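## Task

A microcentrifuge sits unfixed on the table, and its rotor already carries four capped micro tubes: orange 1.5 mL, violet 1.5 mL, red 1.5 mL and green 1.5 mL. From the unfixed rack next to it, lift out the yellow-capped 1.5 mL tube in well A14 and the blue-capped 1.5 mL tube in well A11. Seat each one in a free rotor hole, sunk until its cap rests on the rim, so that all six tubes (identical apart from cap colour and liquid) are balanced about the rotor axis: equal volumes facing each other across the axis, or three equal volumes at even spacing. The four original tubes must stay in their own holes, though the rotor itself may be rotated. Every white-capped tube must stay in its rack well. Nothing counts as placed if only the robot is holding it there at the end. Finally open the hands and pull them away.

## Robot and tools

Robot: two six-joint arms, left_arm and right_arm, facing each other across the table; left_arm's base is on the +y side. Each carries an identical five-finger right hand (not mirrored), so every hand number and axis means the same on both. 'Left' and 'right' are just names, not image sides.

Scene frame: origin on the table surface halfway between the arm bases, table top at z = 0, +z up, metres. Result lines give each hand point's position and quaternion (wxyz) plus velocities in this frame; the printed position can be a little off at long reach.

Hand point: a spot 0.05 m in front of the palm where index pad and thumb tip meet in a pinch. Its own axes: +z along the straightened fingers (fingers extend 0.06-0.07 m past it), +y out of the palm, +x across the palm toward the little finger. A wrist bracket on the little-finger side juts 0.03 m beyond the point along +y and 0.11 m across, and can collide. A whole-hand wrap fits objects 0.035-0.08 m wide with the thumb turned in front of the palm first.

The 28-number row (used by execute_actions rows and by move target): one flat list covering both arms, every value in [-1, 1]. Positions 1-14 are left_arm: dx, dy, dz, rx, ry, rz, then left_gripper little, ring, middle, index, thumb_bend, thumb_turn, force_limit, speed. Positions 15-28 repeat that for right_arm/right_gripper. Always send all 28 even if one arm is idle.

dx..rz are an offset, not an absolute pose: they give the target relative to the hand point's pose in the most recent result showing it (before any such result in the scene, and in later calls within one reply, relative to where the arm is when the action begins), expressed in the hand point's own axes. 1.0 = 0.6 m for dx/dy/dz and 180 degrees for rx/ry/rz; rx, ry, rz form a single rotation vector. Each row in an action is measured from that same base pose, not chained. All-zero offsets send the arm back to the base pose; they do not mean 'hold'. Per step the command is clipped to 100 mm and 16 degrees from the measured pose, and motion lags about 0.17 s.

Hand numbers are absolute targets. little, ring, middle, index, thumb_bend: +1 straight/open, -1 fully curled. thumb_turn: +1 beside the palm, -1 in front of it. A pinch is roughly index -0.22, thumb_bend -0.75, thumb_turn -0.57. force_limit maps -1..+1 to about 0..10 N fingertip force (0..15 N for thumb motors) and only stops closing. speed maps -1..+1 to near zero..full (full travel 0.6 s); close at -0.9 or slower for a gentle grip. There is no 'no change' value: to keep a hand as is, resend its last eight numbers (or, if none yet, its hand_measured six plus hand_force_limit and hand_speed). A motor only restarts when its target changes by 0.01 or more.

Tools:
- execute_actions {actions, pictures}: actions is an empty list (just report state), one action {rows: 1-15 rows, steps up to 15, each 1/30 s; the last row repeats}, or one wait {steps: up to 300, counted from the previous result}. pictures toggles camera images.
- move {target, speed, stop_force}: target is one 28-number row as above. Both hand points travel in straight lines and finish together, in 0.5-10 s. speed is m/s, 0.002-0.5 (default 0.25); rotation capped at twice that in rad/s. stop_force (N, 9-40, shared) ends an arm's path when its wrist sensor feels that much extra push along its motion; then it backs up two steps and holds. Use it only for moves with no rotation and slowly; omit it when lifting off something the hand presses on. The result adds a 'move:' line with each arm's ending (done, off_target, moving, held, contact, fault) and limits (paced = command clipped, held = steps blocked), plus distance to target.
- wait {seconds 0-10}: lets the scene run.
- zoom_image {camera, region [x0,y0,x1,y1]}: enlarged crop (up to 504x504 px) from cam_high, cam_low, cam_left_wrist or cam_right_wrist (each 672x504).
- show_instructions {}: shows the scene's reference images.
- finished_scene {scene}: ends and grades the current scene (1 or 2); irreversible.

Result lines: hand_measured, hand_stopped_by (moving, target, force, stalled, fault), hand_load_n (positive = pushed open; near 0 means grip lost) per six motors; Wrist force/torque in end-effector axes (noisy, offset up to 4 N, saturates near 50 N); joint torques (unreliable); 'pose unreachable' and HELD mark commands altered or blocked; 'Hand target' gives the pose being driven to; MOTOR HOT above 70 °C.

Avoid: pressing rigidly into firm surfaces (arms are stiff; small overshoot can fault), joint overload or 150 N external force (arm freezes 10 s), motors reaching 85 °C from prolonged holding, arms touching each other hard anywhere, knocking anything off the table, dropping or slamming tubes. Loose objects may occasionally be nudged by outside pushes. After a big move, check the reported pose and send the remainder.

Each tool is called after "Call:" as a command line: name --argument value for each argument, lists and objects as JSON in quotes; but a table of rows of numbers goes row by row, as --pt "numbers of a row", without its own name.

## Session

Call:
execute_actions --actions '[]'

Scene clock: 0.00 s of 7800.00 s.
left_arm: end_effector_position=(+0.2941, +0.5278, +0.4834) hand_measured=(+1.000, +1.000, +1.000, +1.000, +1.000, +1.000) hand_load_n=(+0.0, +0.0, +0.0, +0.0, +0.0, +0.0) hand_stopped_by=(target, target, target, target, target, target) hand_force_limit=0.00 hand_speed=-0.80 end_effector_quat_wxyz=(+0.023, +0.298, +0.954, -0.013) end_effector_velocity=(+0.000, -0.000, -0.000) end_effector_angular_velocity=(+0.000, +0.000, -0.001) | right_arm: end_effector_position=(+0.0635, -0.3100, +0.4837) hand_measured=(+1.000, +1.000, +1.000, +1.000, +1.000, +1.000) hand_load_n=(+0.0, +0.0, +0.0, +0.0, +0.0, +0.0) hand_stopped_by=(target, target, target, target, target, target) hand_force_limit=0.00 hand_speed=-0.80 end_effector_quat_wxyz=(+0.009, -0.376, +0.927, +0.015) end_effector_velocity=(-0.000, +0.000, +0.000) end_effector_angular_velocity=(+0.001, -0.001, +0.000)
Joint positions: left_arm=[ 0.567 -1.721  1.316  1.924  1.565 -1.88 ] | right_arm=[-1.175 -1.713  1.319  1.944  1.542 -1.886]
Joint velocities: left_arm=[-0.001  0.    -0.     0.     0.    -0.   ] | right_arm=[ 0.     0.    -0.001 -0.    -0.001  0.   ]
Joint torques (N m, as the arm reports them, + toward a larger angle): no reading
Motor temperatures (°C, as the motors report them): left_arm=[23 22 23 27 29 30] | right_arm=[22 20 23 29 29 36]
Wrist force (N, on the end effector, along its own x y z axes, offset not removed): no reading
Wrist torque (N m, same axes, about the end effector's origin, offset not removed): no reading
Hand target (left_arm): +0.294, +0.528, +0.483; +0.023, +0.298, +0.954, -0.013
Hand target (right_arm): +0.063, -0.310, +0.484; +0.009, -0.376, +0.927, +0.015

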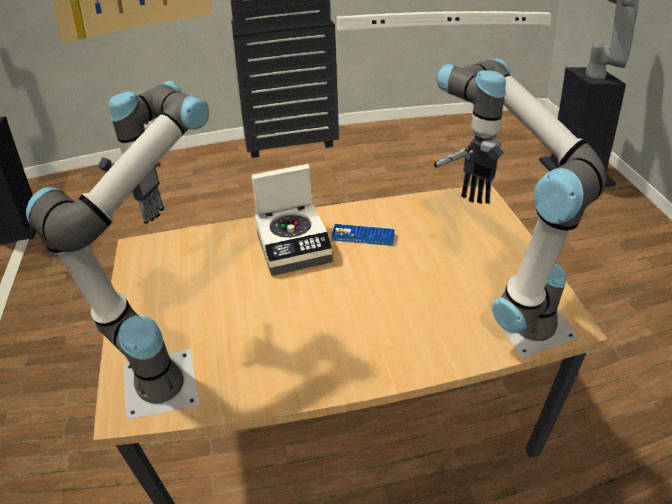

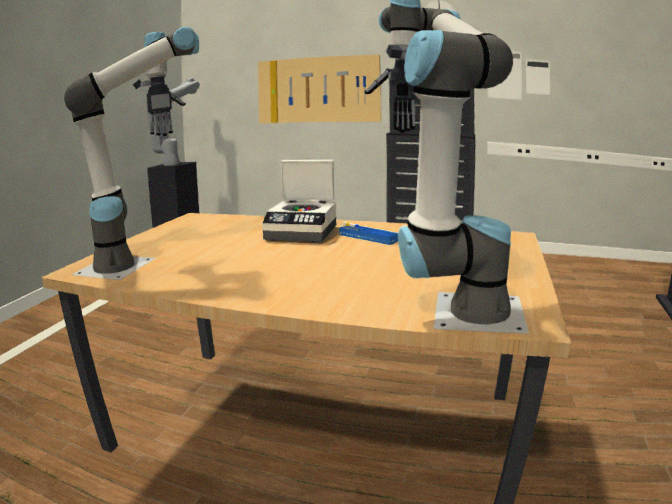

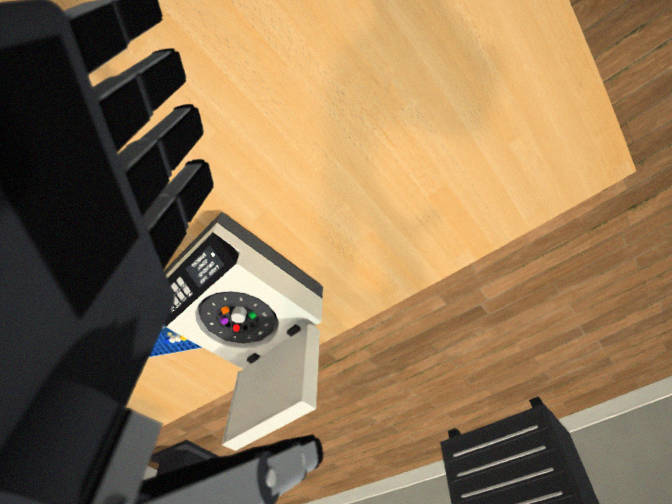

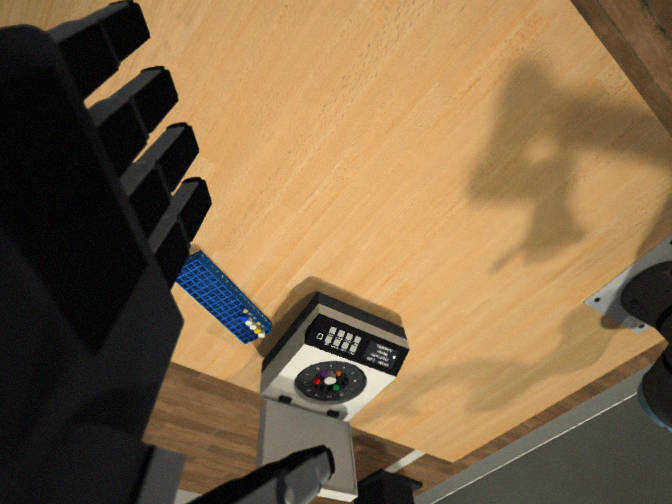

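Call:
zoom_image --camera "cam_left_wrist" --region '[150,270,290,375]'

Call:
zoom_image --camera "cam_right_wrist" --region '[170,240,410,420]'

Call:
zoom_image --camera "cam_high" --region '[245,160,405,280]'

Region (150, 270, 290, 375) of cam_left_wrist's 672x504 image, scaled by 3.600, with more detail than that image has; it fills the top 378 rows of this view, and the rest is white.

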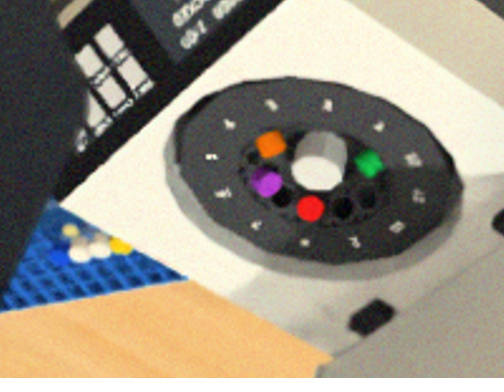

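Region (170, 240, 410, 420) of cam_right_wrist's 672x504 image, scaled by 2.100, with more detail than that image has; it fills the top 378 rows of this view, and the rest is white.

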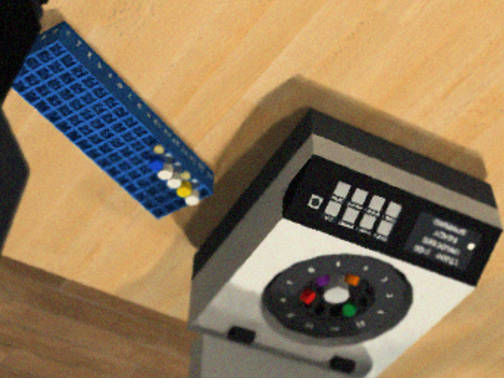

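Region (245, 160, 405, 280) of cam_high's 672x504 image, scaled by 3.150, with more detail than that image has; it fills the top 378 rows of this view, and the rest is white.

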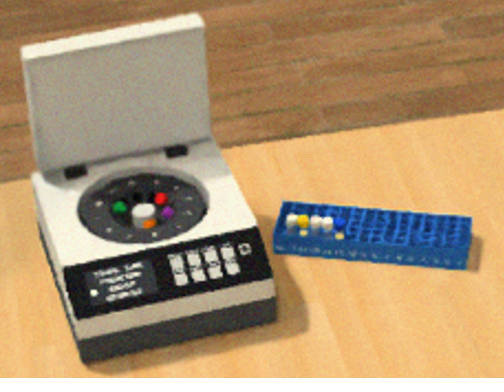

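Call:
move --target '[-0.625,-0.32,0.342,0,0,0,-1,-1,-1,1,-0.6,-0.6,0,0, -0.728,-0.292,0.571,0.395,-0.36,-0.377,-1,-1,-1,0.2,-0.75,-0.57,0.2,0]' --speed 0.35

Call:
move --target '[0,0,0,0,0,0,-1,-1,-1,1,-0.6,-0.6,0,0, 0,0.05,0,0,0.278,0,-1,-1,-1,0.2,-0.75,-0.57,0.2,0]' --speed 0.3

Scene clock: 10.53 s of 7800.00 s.
left_arm: end_effector_position=(+0.5003, +0.1497, +0.2994) hand_measured=(-1.000, -1.000, -1.000, +1.000, -0.600, -0.600) hand_load_n=(+0.0, +0.0, +0.0, +0.0, +0.0, +0.0) hand_stopped_by=(target, target, target, target, target, target) hand_force_limit=0.00 hand_speed=0.00 end_effector_quat_wxyz=(+0.024, +0.298, +0.954, -0.013) end_effector_velocity=(+0.001, -0.002, +0.000) end_effector_angular_velocity=(+0.008, +0.010, +0.003) | right_arm: end_effector_position=(+0.5010, -0.1203, +0.1498) hand_measured=(-1.000, -1.000, -1.000, +0.200, -0.750, -0.570) hand_load_n=(+0.0, +0.0, +0.0, +0.0, +0.0, +0.0) hand_stopped_by=(target, target, target, target, target, target) hand_force_limit=0.20 hand_speed=0.00 end_effector_quat_wxyz=(+0.642, -0.640, +0.297, -0.299) end_effector_velocity=(+0.001, +0.001, -0.001) end_effector_angular_velocity=(+0.004, -0.002, +0.004)
Joint positions: left_arm=[ 0.457 -0.62   0.244  1.895  1.559 -1.989] | right_arm=[-1.26  -1.214  1.913 -0.703  1.241 -3.141]
Joint velocities: left_arm=[ 0.002  0.052 -0.099  0.06   0.005 -0.002] | right_arm=[-0.001  0.005 -0.001 -0.008 -0.005  0.003]
Joint torques (N m, as the arm reports them, + toward a larger angle): left_arm=[  9.1  -42.54 -26.03   3.64   1.98  -2.  ] | right_arm=[-10.21 -25.27 -32.7   -4.11  -2.64   2.14]
Motor temperatures (°C, as the motors report them): left_arm=[23 22 23 27 29 30] | right_arm=[22 20 23 29 29 36]
Wrist force (N, on the end effector, along its own x y z axes, offset not removed): left_arm=[0.9 2.8 0.3] | right_arm=[1.2 1.0 -0.5]
Wrist torque (N m, same axes, about the end effector's origin, offset not removed): left_arm=[0.38 -0.14 0.12] | right_arm=[0.34 -0.15 0.30]
Hand target (left_arm): +0.500, +0.149, +0.299; +0.023, +0.298, +0.954, -0.013
Hand target (right_arm): +0.501, -0.120, +0.150; +0.643, -0.640, +0.297, -0.299
Off the commanded pose (left_arm): 0.000 m, 0 deg.
Off the commanded pose (right_arm): 0.001 m, 0 deg.
move: done

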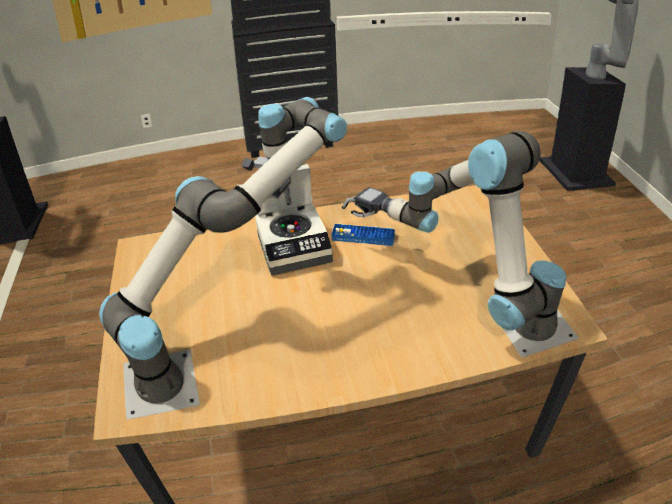

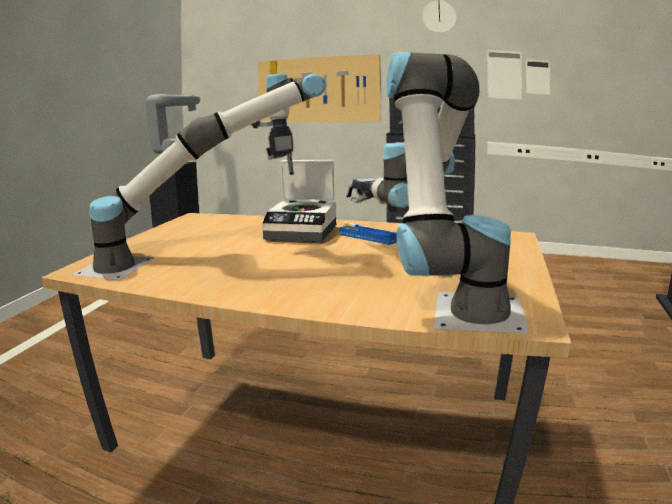

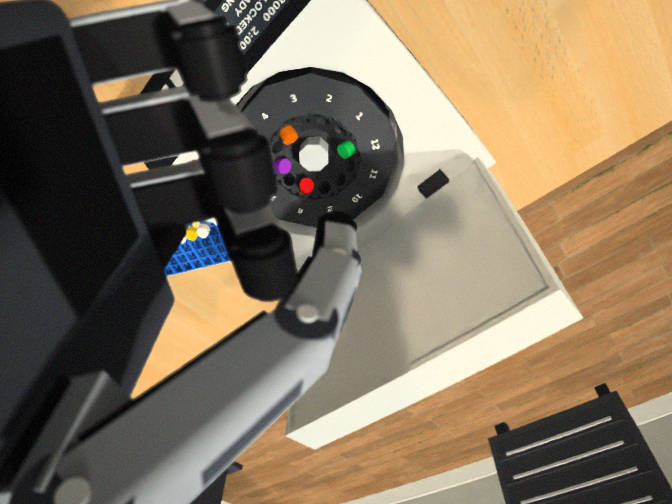

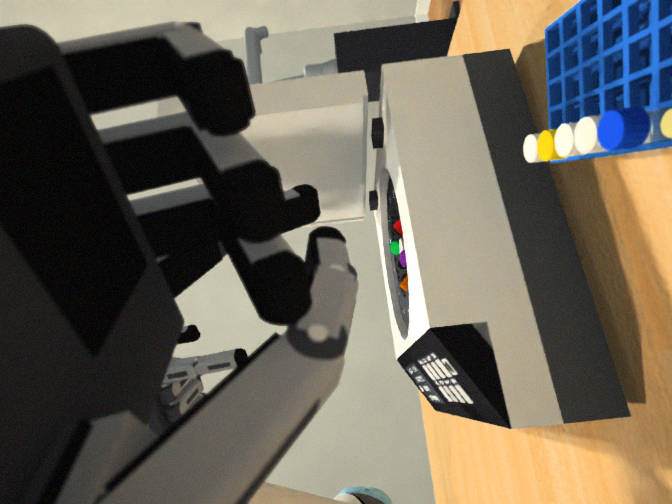

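Scene clock: 12.57 s of 7800.00 s.
left_arm: end_effector_position=(+0.5003, +0.1497, +0.2994) hand_measured=(-1.000, -1.000, -1.000, +1.000, -0.600, -0.600) hand_load_n=(+0.0, +0.0, +0.0, +0.0, +0.0, +0.0) hand_stopped_by=(target, target, target, target, target, target) hand_force_limit=0.00 hand_speed=0.00 end_effector_quat_wxyz=(+0.024, +0.298, +0.954, -0.013) end_effector_velocity=(-0.000, -0.001, -0.000) end_effector_angular_velocity=(+0.001, +0.000, -0.001) | right_arm: end_effector_position=(+0.5009, -0.1201, +0.1198) hand_measured=(-1.000, -1.000, -1.000, +0.200, -0.750, -0.570) hand_load_n=(+0.0, +0.0, +0.0, +0.0, +0.0, +0.0) hand_stopped_by=(target, target, target, target, target, target) hand_force_limit=0.20 hand_speed=0.00 end_effector_quat_wxyz=(+0.457, -0.454, +0.541, -0.541) end_effector_velocity=(+0.000, +0.001, -0.000) end_effector_angular_velocity=(+0.001, +0.001, -0.008)
Joint positions: left_arm=[ 0.457 -0.62   0.244  1.895  1.559 -1.989] | right_arm=[-0.838 -0.983  1.632 -0.654  2.536 -3.142]
Joint velocities: left_arm=[-0.001  0.     0.     0.    -0.    -0.   ] | right_arm=[ 0.003  0.005 -0.009  0.006  0.012  0.003]
Joint torques (N m, as the arm reports them, + toward a larger angle): left_arm=[-10.18 -56.46  -8.65   0.8   -2.17   1.78] | right_arm=[  7.53 -30.88 -30.1    1.27   2.08   2.18]
Motor temperatures (°C, as the motors report them): left_arm=[23 22 23 27 29 30] | right_arm=[22 20 23 29 29 36]
Wrist force (N, on the end effector, along its own x y z axes, offset not removed): left_arm=[0.0 2.9 -0.6] | right_arm=[1.5 2.2 0.2]
Wrist torque (N m, same axes, about the end effector's origin, offset not removed): left_arm=[0.41 0.12 0.07] | right_arm=[0.28 -0.22 0.38]
Hand target (left_arm): +0.500, +0.150, +0.299; +0.024, +0.298, +0.954, -0.013
Hand target (right_arm): +0.501, -0.120, +0.120; +0.456, -0.453, +0.541, -0.541
Off the commanded pose (left_arm): 0.000 m, 0 deg.
Off the commanded pose (right_arm): 0.000 m, 0 deg.
move: done

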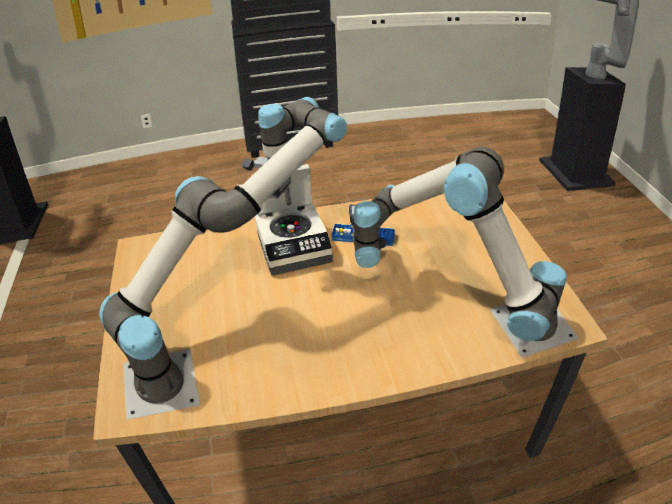

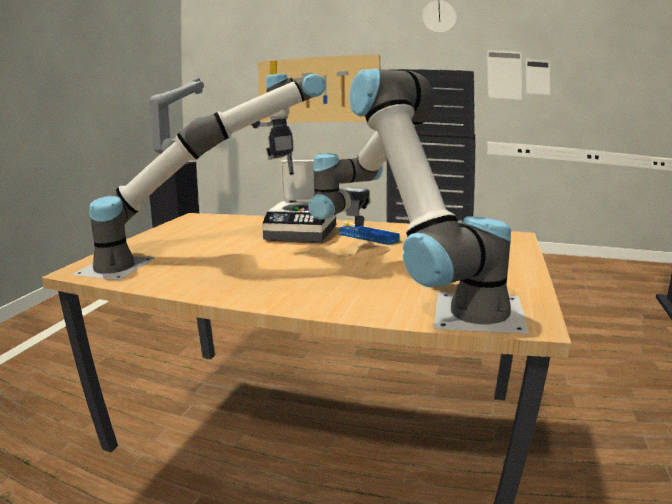

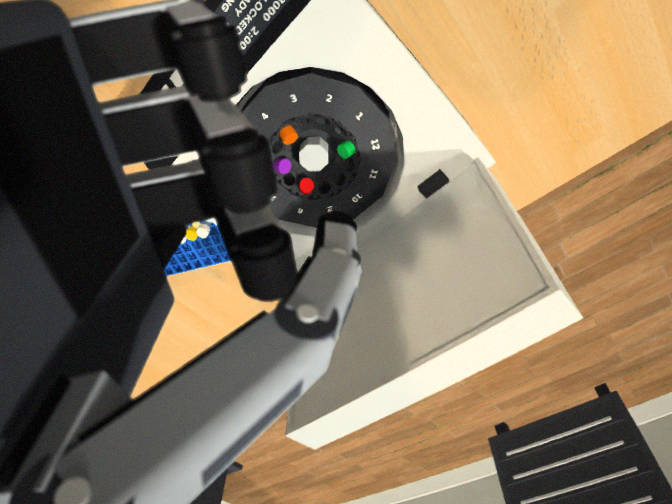

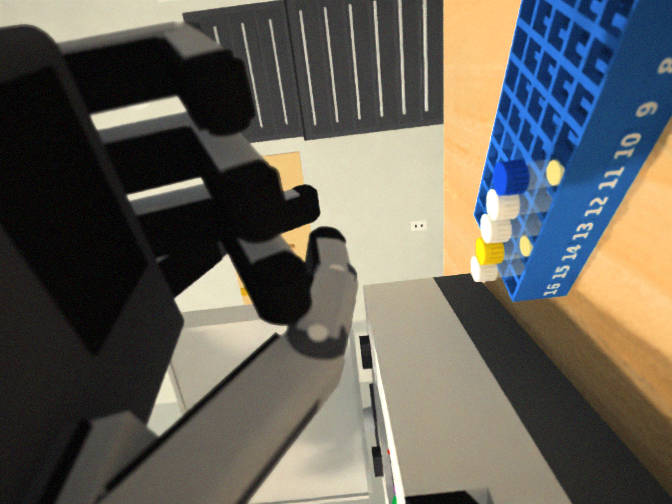

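Call:
move --target '[0.076,0.11,0.03,0,0,0.25,-1,-1,-1,1,-0.6,-0.6,0,0, 0.0055,0.05,0.026,0,0.033,0,-1,-1,-1,0.2,-0.75,-0.57,0.2,0]' --speed 0.3

Scene clock: 18.60 s of 7800.00 s.
left_arm: end_effector_position=(+0.5012, +0.2290, +0.2785) hand_measured=(-1.000, -1.000, -1.000, +1.000, -0.600, -0.600) hand_load_n=(+0.0, +0.0, +0.0, +0.0, +0.0, +0.0) hand_stopped_by=(target, target, target, target, target, target) hand_force_limit=0.00 hand_speed=0.00 end_effector_quat_wxyz=(+0.027, +0.640, +0.768, -0.003) end_effector_velocity=(-0.000, +0.000, -0.001) end_effector_angular_velocity=(-0.001, -0.000, -0.012) | right_arm: end_effector_position=(+0.5157, -0.1259, +0.0898) hand_measured=(-1.000, -1.000, -1.000, +0.200, -0.750, -0.570) hand_load_n=(+0.0, +0.0, +0.0, +0.0, +0.0, +0.0) hand_stopped_by=(target, target, target, target, target, target) hand_force_limit=0.20 hand_speed=0.00 end_effector_quat_wxyz=(+0.428, -0.425, +0.564, -0.564) end_effector_velocity=(+0.001, +0.001, -0.000) end_effector_angular_velocity=(+0.000, -0.000, +0.001)
Joint positions: left_arm=[ 0.584 -1.011  0.99   1.538  1.565 -1.078] | right_arm=[-0.835 -0.889  1.559 -0.675  2.642 -3.142]
Joint velocities: left_arm=[ 0.002 -0.002  0.005 -0.004  0.001  0.015] | right_arm=[-0.     0.001 -0.002  0.    -0.001  0.   ]
Joint torques (N m, as the arm reports them, + toward a larger angle): left_arm=[ 11.61 -45.53 -10.35   0.78   1.94   1.85] | right_arm=[  6.38 -36.06 -30.29  -3.3    2.25  -2.24]
Motor temperatures (°C, as the motors report them): left_arm=[23 22 23 27 29 30] | right_arm=[22 20 23 29 29 36]
Wrist force (N, on the end effector, along its own x y z axes, offset not removed): left_arm=[0.4 1.6 1.5] | right_arm=[2.3 1.3 -3.2]
Wrist torque (N m, same axes, about the end effector's origin, offset not removed): left_arm=[0.24 -0.04 0.01] | right_arm=[0.43 -0.13 0.40]
Hand target (left_arm): +0.501, +0.229, +0.278; +0.027, +0.640, +0.768, -0.003
Hand target (right_arm): +0.516, -0.126, +0.090; +0.428, -0.425, +0.564, -0.564
Off the commanded pose (left_arm): 0.000 m, 0 deg.
Off the commanded pose (right_arm): 0.000 m, 0 deg.
move: done

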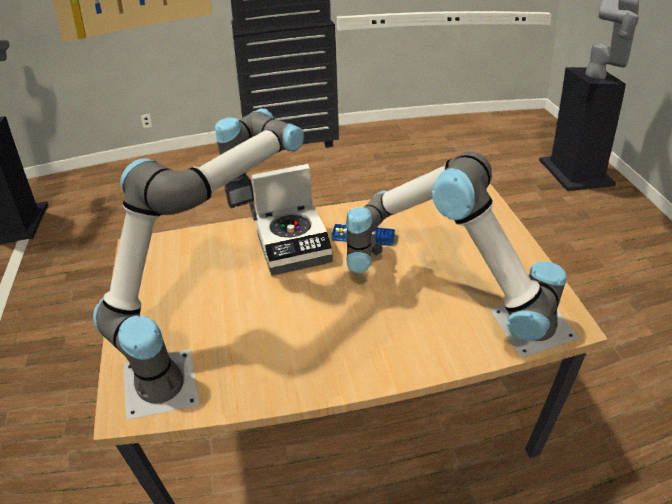

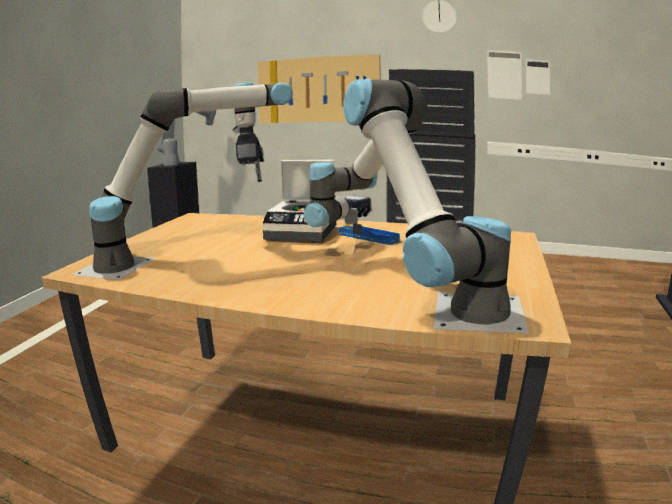

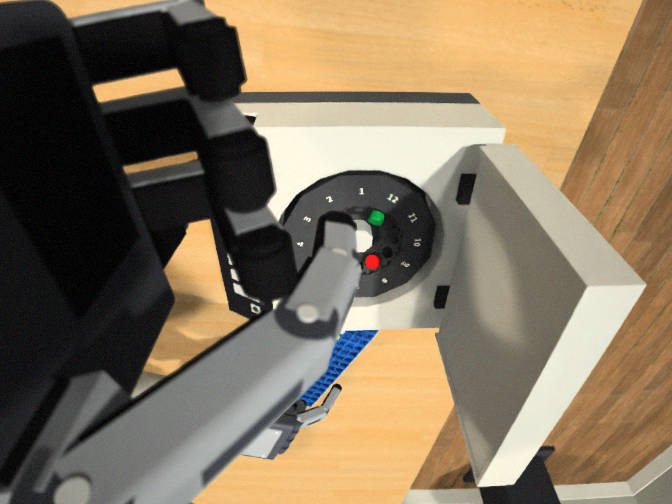

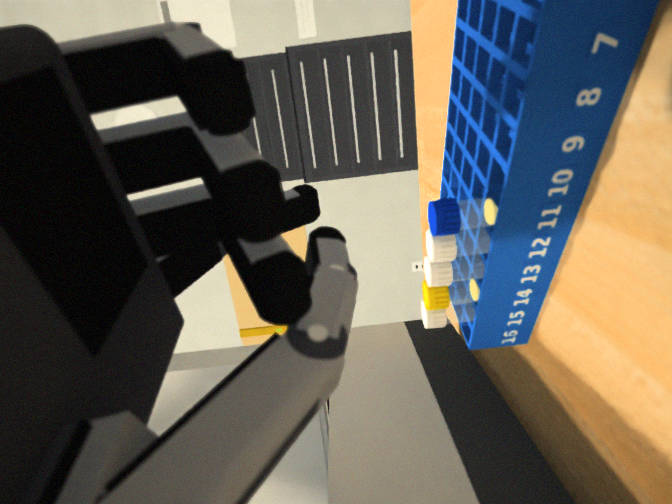

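Call:
move --target '[0,0,0,0,0,0.09,-1,-1,-1,1,-1,1,0,0.5, -0.003,0.045,0,0,0,0,-1,-1,-1,0.2,-0.75,-0.57,0.2,0]' --speed 0.15

Call:
zoom_image --camera "cam_left_wrist" --region '[320,290,500,440]'

Call:
zoom_image --camera "cam_right_wrist" --region '[270,150,470,330]'

Scene clock: 21.00 s of 7800.00 s.
left_arm: end_effector_position=(+0.5012, +0.2290, +0.2785) hand_measured=(-1.000, -1.000, -1.000, +1.000, -1.000, +1.000) hand_load_n=(+0.0, +0.0, +0.0, +0.0, +0.0, +0.0) hand_stopped_by=(target, target, target, target, target, target) hand_force_limit=0.00 hand_speed=0.50 end_effector_quat_wxyz=(+0.027, +0.741, +0.671, +0.001) end_effector_velocity=(-0.000, +0.000, -0.000) end_effector_angular_velocity=(-0.000, +0.001, -0.011) | right_arm: end_effector_position=(+0.5163, -0.1241, +0.0629) hand_measured=(-1.000, -1.000, -1.000, +0.200, -0.750, -0.570) hand_load_n=(+0.0, +0.0, +0.0, +0.0, +0.0, +0.0) hand_stopped_by=(target, target, target, target, target, target) hand_force_limit=0.20 hand_speed=0.00 end_effector_quat_wxyz=(+0.428, -0.425, +0.564, -0.564) end_effector_velocity=(-0.000, +0.000, -0.001) end_effector_angular_velocity=(+0.001, -0.001, +0.000)
Joint positions: left_arm=[ 0.617 -1.021  1.008  1.53   1.567 -0.764] | right_arm=[-0.833 -0.845  1.564 -0.724  2.644 -3.142]
Joint velocities: left_arm=[ 0.002  0.     0.    -0.     0.001  0.013] | right_arm=[ 0.001  0.002  0.    -0.003  0.001  0.   ]
Joint torques (N m, as the arm reports them, + toward a larger angle): left_arm=[ 10.   -34.24 -19.59   1.29   1.81   1.8 ] | right_arm=[  7.93 -36.01  -2.46  -3.36   2.33  -0.54]
Motor temperatures (°C, as the motors report them): left_arm=[23 22 23 27 29 30] | right_arm=[22 20 23 29 29 36]
Wrist force (N, on the end effector, along its own x y z axes, offset not removed): left_arm=[1.7 2.2 3.5] | right_arm=[1.8 3.5 1.3]
Wrist torque (N m, same axes, about the end effector's origin, offset not removed): left_arm=[0.11 -0.28 0.04] | right_arm=[0.34 -0.26 0.34]
Hand target (left_arm): +0.501, +0.229, +0.278; +0.027, +0.742, +0.670, +0.001
Hand target (right_arm): +0.516, -0.124, +0.063; +0.428, -0.425, +0.564, -0.564
Off the commanded pose (left_arm): 0.000 m, 0 deg.
Off the commanded pose (right_arm): 0.000 m, 0 deg.
move: done

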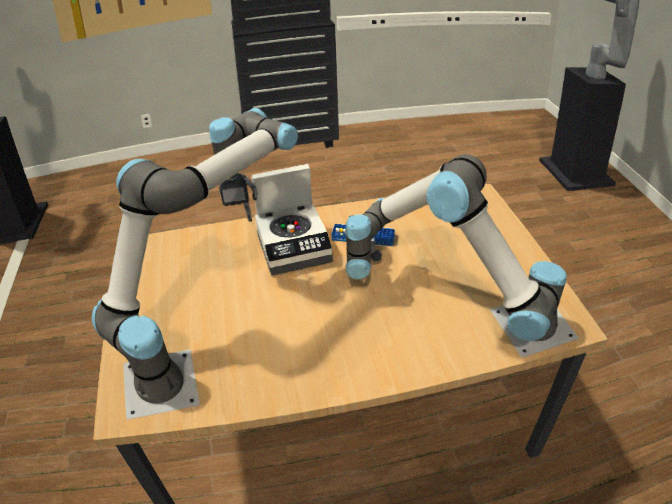

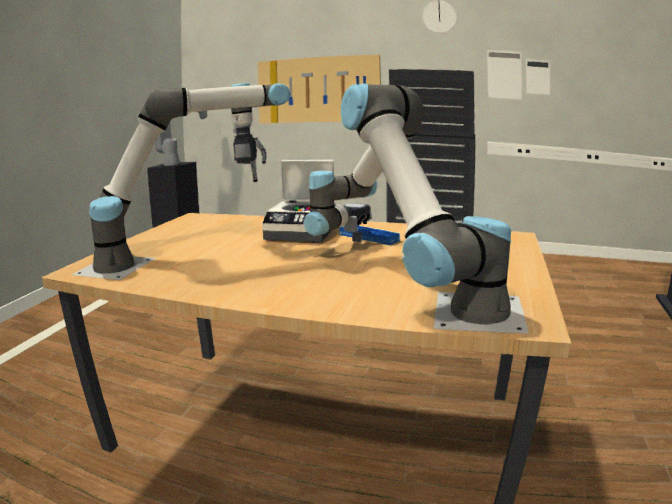

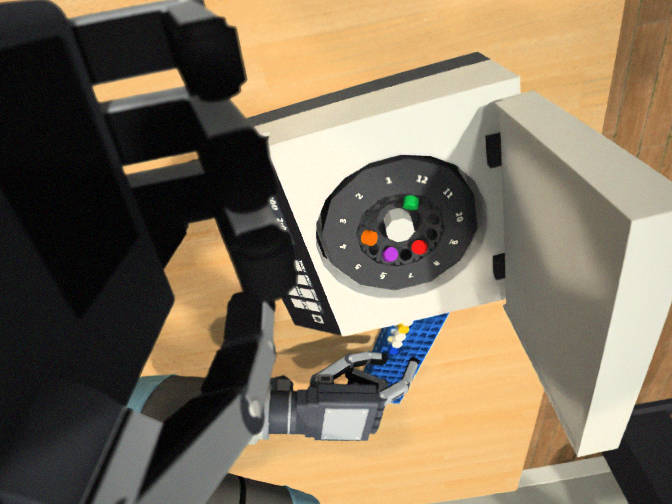

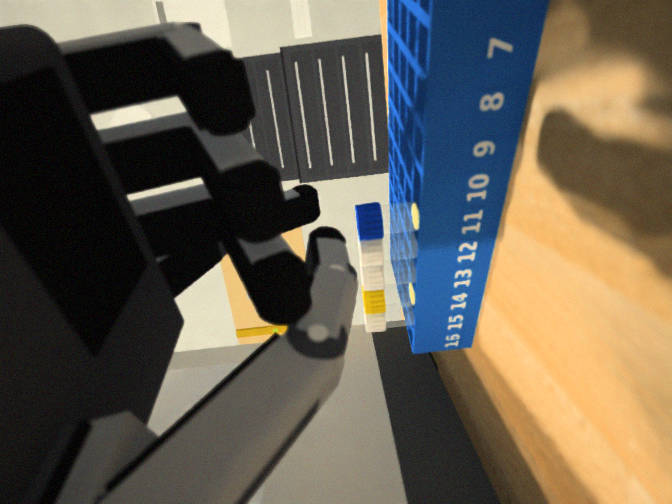

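Region (320, 290, 500, 440) of cam_left_wrist's 672x504 image, scaled by 2.800, with more detail than that image has.

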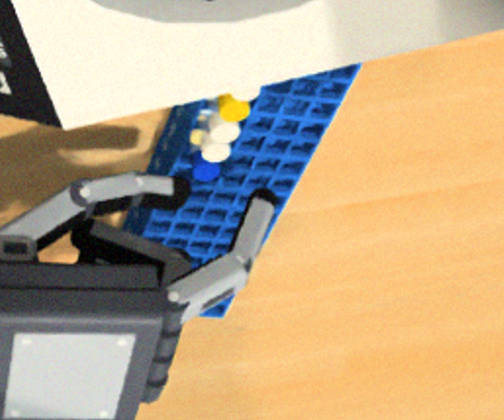

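Region (270, 150, 470, 330) of cam_right_wrist's 672x504 image, scaled by 2.520, with more detail than that image has; it fills the top 454 rows of this view, and the rest is white.

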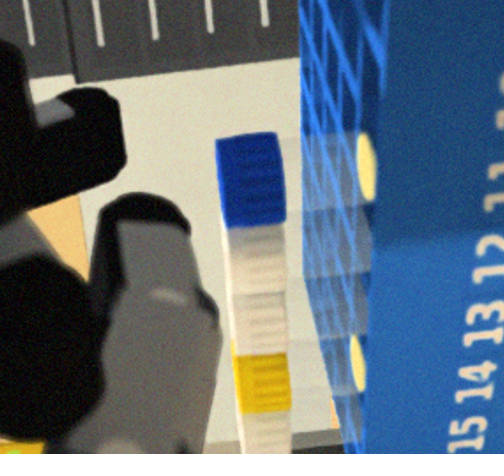

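Call:
move --target '[0,0,0,0,0,0,-1,-1,-1,1,-1,1,0,0.5, -0.0045,0.024,0.001,0,0,0,-1,-1,-1,0.1,-0.75,-0.57,0.2,-0.5]' --speed 0.03

Call:
zoom_image --camera "cam_left_wrist" --region '[350,310,450,390]'

Call:
zoom_image --camera "cam_right_wrist" --region '[270,150,470,330]'

Scene clock: 22.80 s of 7800.00 s.
left_arm: end_effector_position=(+0.5012, +0.2290, +0.2785) hand_measured=(-1.000, -1.000, -1.000, +1.000, -1.000, +1.000) hand_load_n=(+0.0, +0.0, +0.0, +0.0, +0.0, +0.0) hand_stopped_by=(target, target, target, target, target, target) hand_force_limit=0.00 hand_speed=0.50 end_effector_quat_wxyz=(+0.027, +0.741, +0.671, +0.001) end_effector_velocity=(+0.000, +0.000, -0.001) end_effector_angular_velocity=(+0.002, +0.001, +0.001) | right_arm: end_effector_position=(+0.5176, -0.1216, +0.0487) hand_measured=(-1.000, -1.000, -1.000, +0.100, -0.750, -0.570) hand_load_n=(+0.0, +0.0, +0.0, +0.0, +0.0, +0.0) hand_stopped_by=(target, target, target, target, target, target) hand_force_limit=0.20 hand_speed=-0.50 end_effector_quat_wxyz=(+0.428, -0.425, +0.564, -0.564) end_effector_velocity=(+0.000, +0.000, -0.002) end_effector_angular_velocity=(+0.000, -0.000, +0.001)
Joint positions: left_arm=[ 0.617 -1.021  1.008  1.53   1.567 -0.764] | right_arm=[-0.832 -0.818  1.559 -0.746  2.645 -3.142]
Joint velocities: left_arm=[ 0.     0.001  0.001  0.    -0.    -0.001] | right_arm=[ 0.     0.004 -0.    -0.004 -0.001 -0.   ]
Joint torques (N m, as the arm reports them, + toward a larger angle): left_arm=[-10.92 -45.39 -10.89   2.26  -0.08  -1.87] | right_arm=[  6.98 -37.54 -29.55  -3.15   2.28   2.06]
Motor temperatures (°C, as the motors report them): left_arm=[23 22 23 27 29 30] | right_arm=[22 20 23 29 29 36]
Wrist force (N, on the end effector, along its own x y z axes, offset not removed): left_arm=[1.8 1.6 1.7] | right_arm=[-0.2 0.6 -2.2]
Wrist torque (N m, same axes, about the end effector's origin, offset not removed): left_arm=[0.19 -0.27 0.17] | right_arm=[0.16 0.10 0.16]
Hand target (left_arm): +0.501, +0.229, +0.278; +0.027, +0.741, +0.671, +0.001
Hand target (right_arm): +0.518, -0.122, +0.049; +0.428, -0.425, +0.564, -0.564
Off the commanded pose (left_arm): 0.000 m, 0 deg.
Off the commanded pose (right_arm): 0.000 m, 0 deg.
move: done

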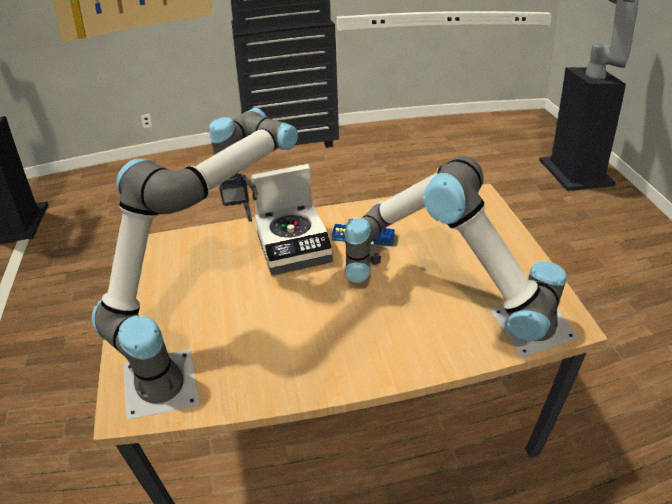

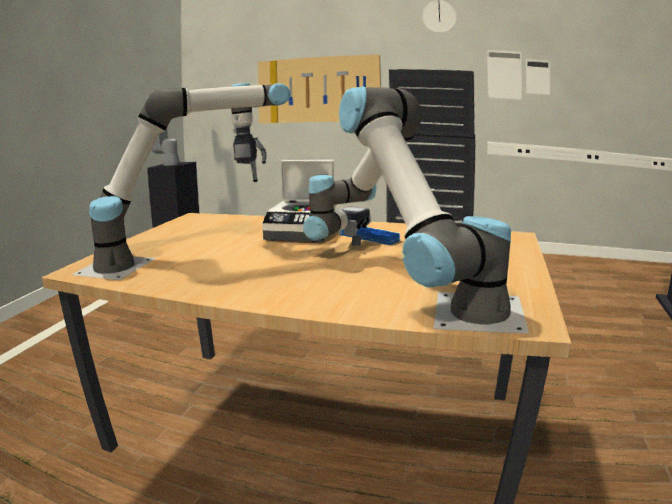

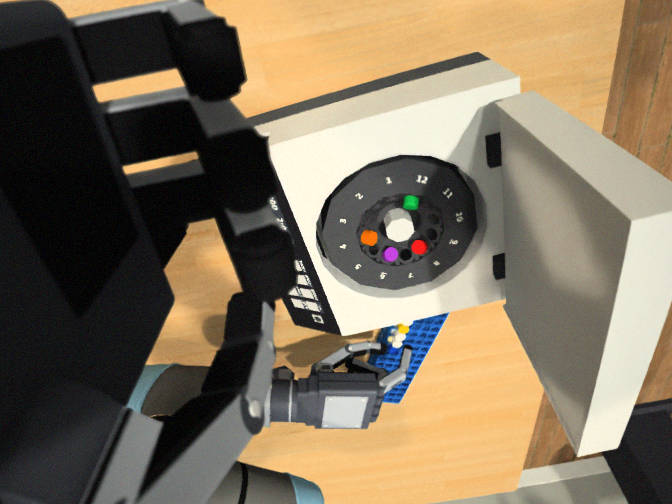

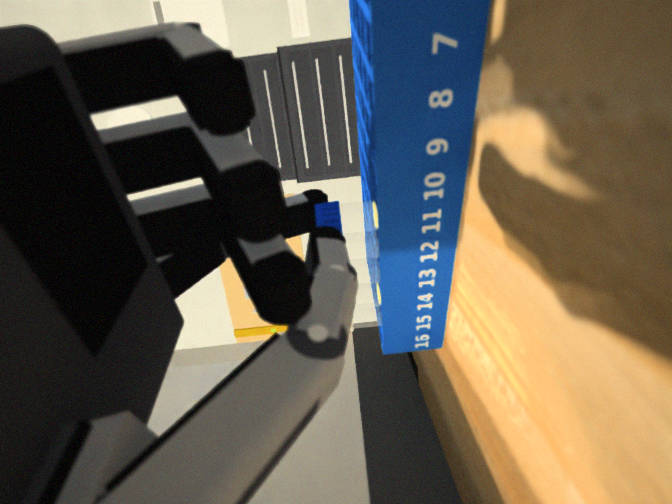

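Region (350, 310, 450, 390) of cam_left_wrist's 672x504 image, scaled by 5.040, with more detail than that image has; it fills the top 403 rows of this view, and the rest is white.

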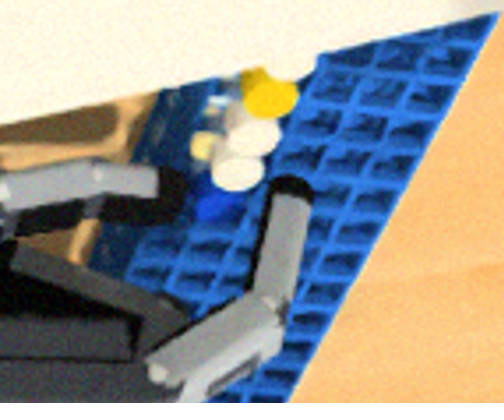

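Region (270, 150, 470, 330) of cam_right_wrist's 672x504 image, scaled by 2.520, with more detail than that image has; it fills the top 454 rows of this view, and the rest is white.

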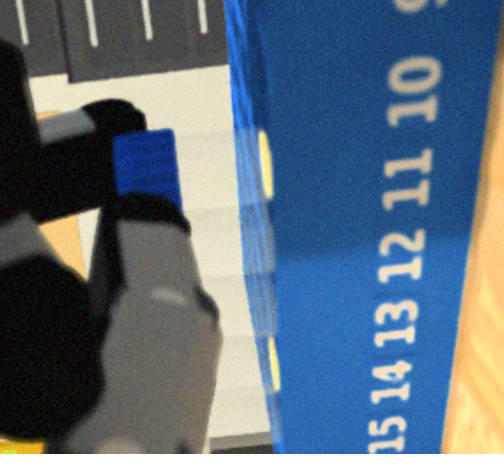

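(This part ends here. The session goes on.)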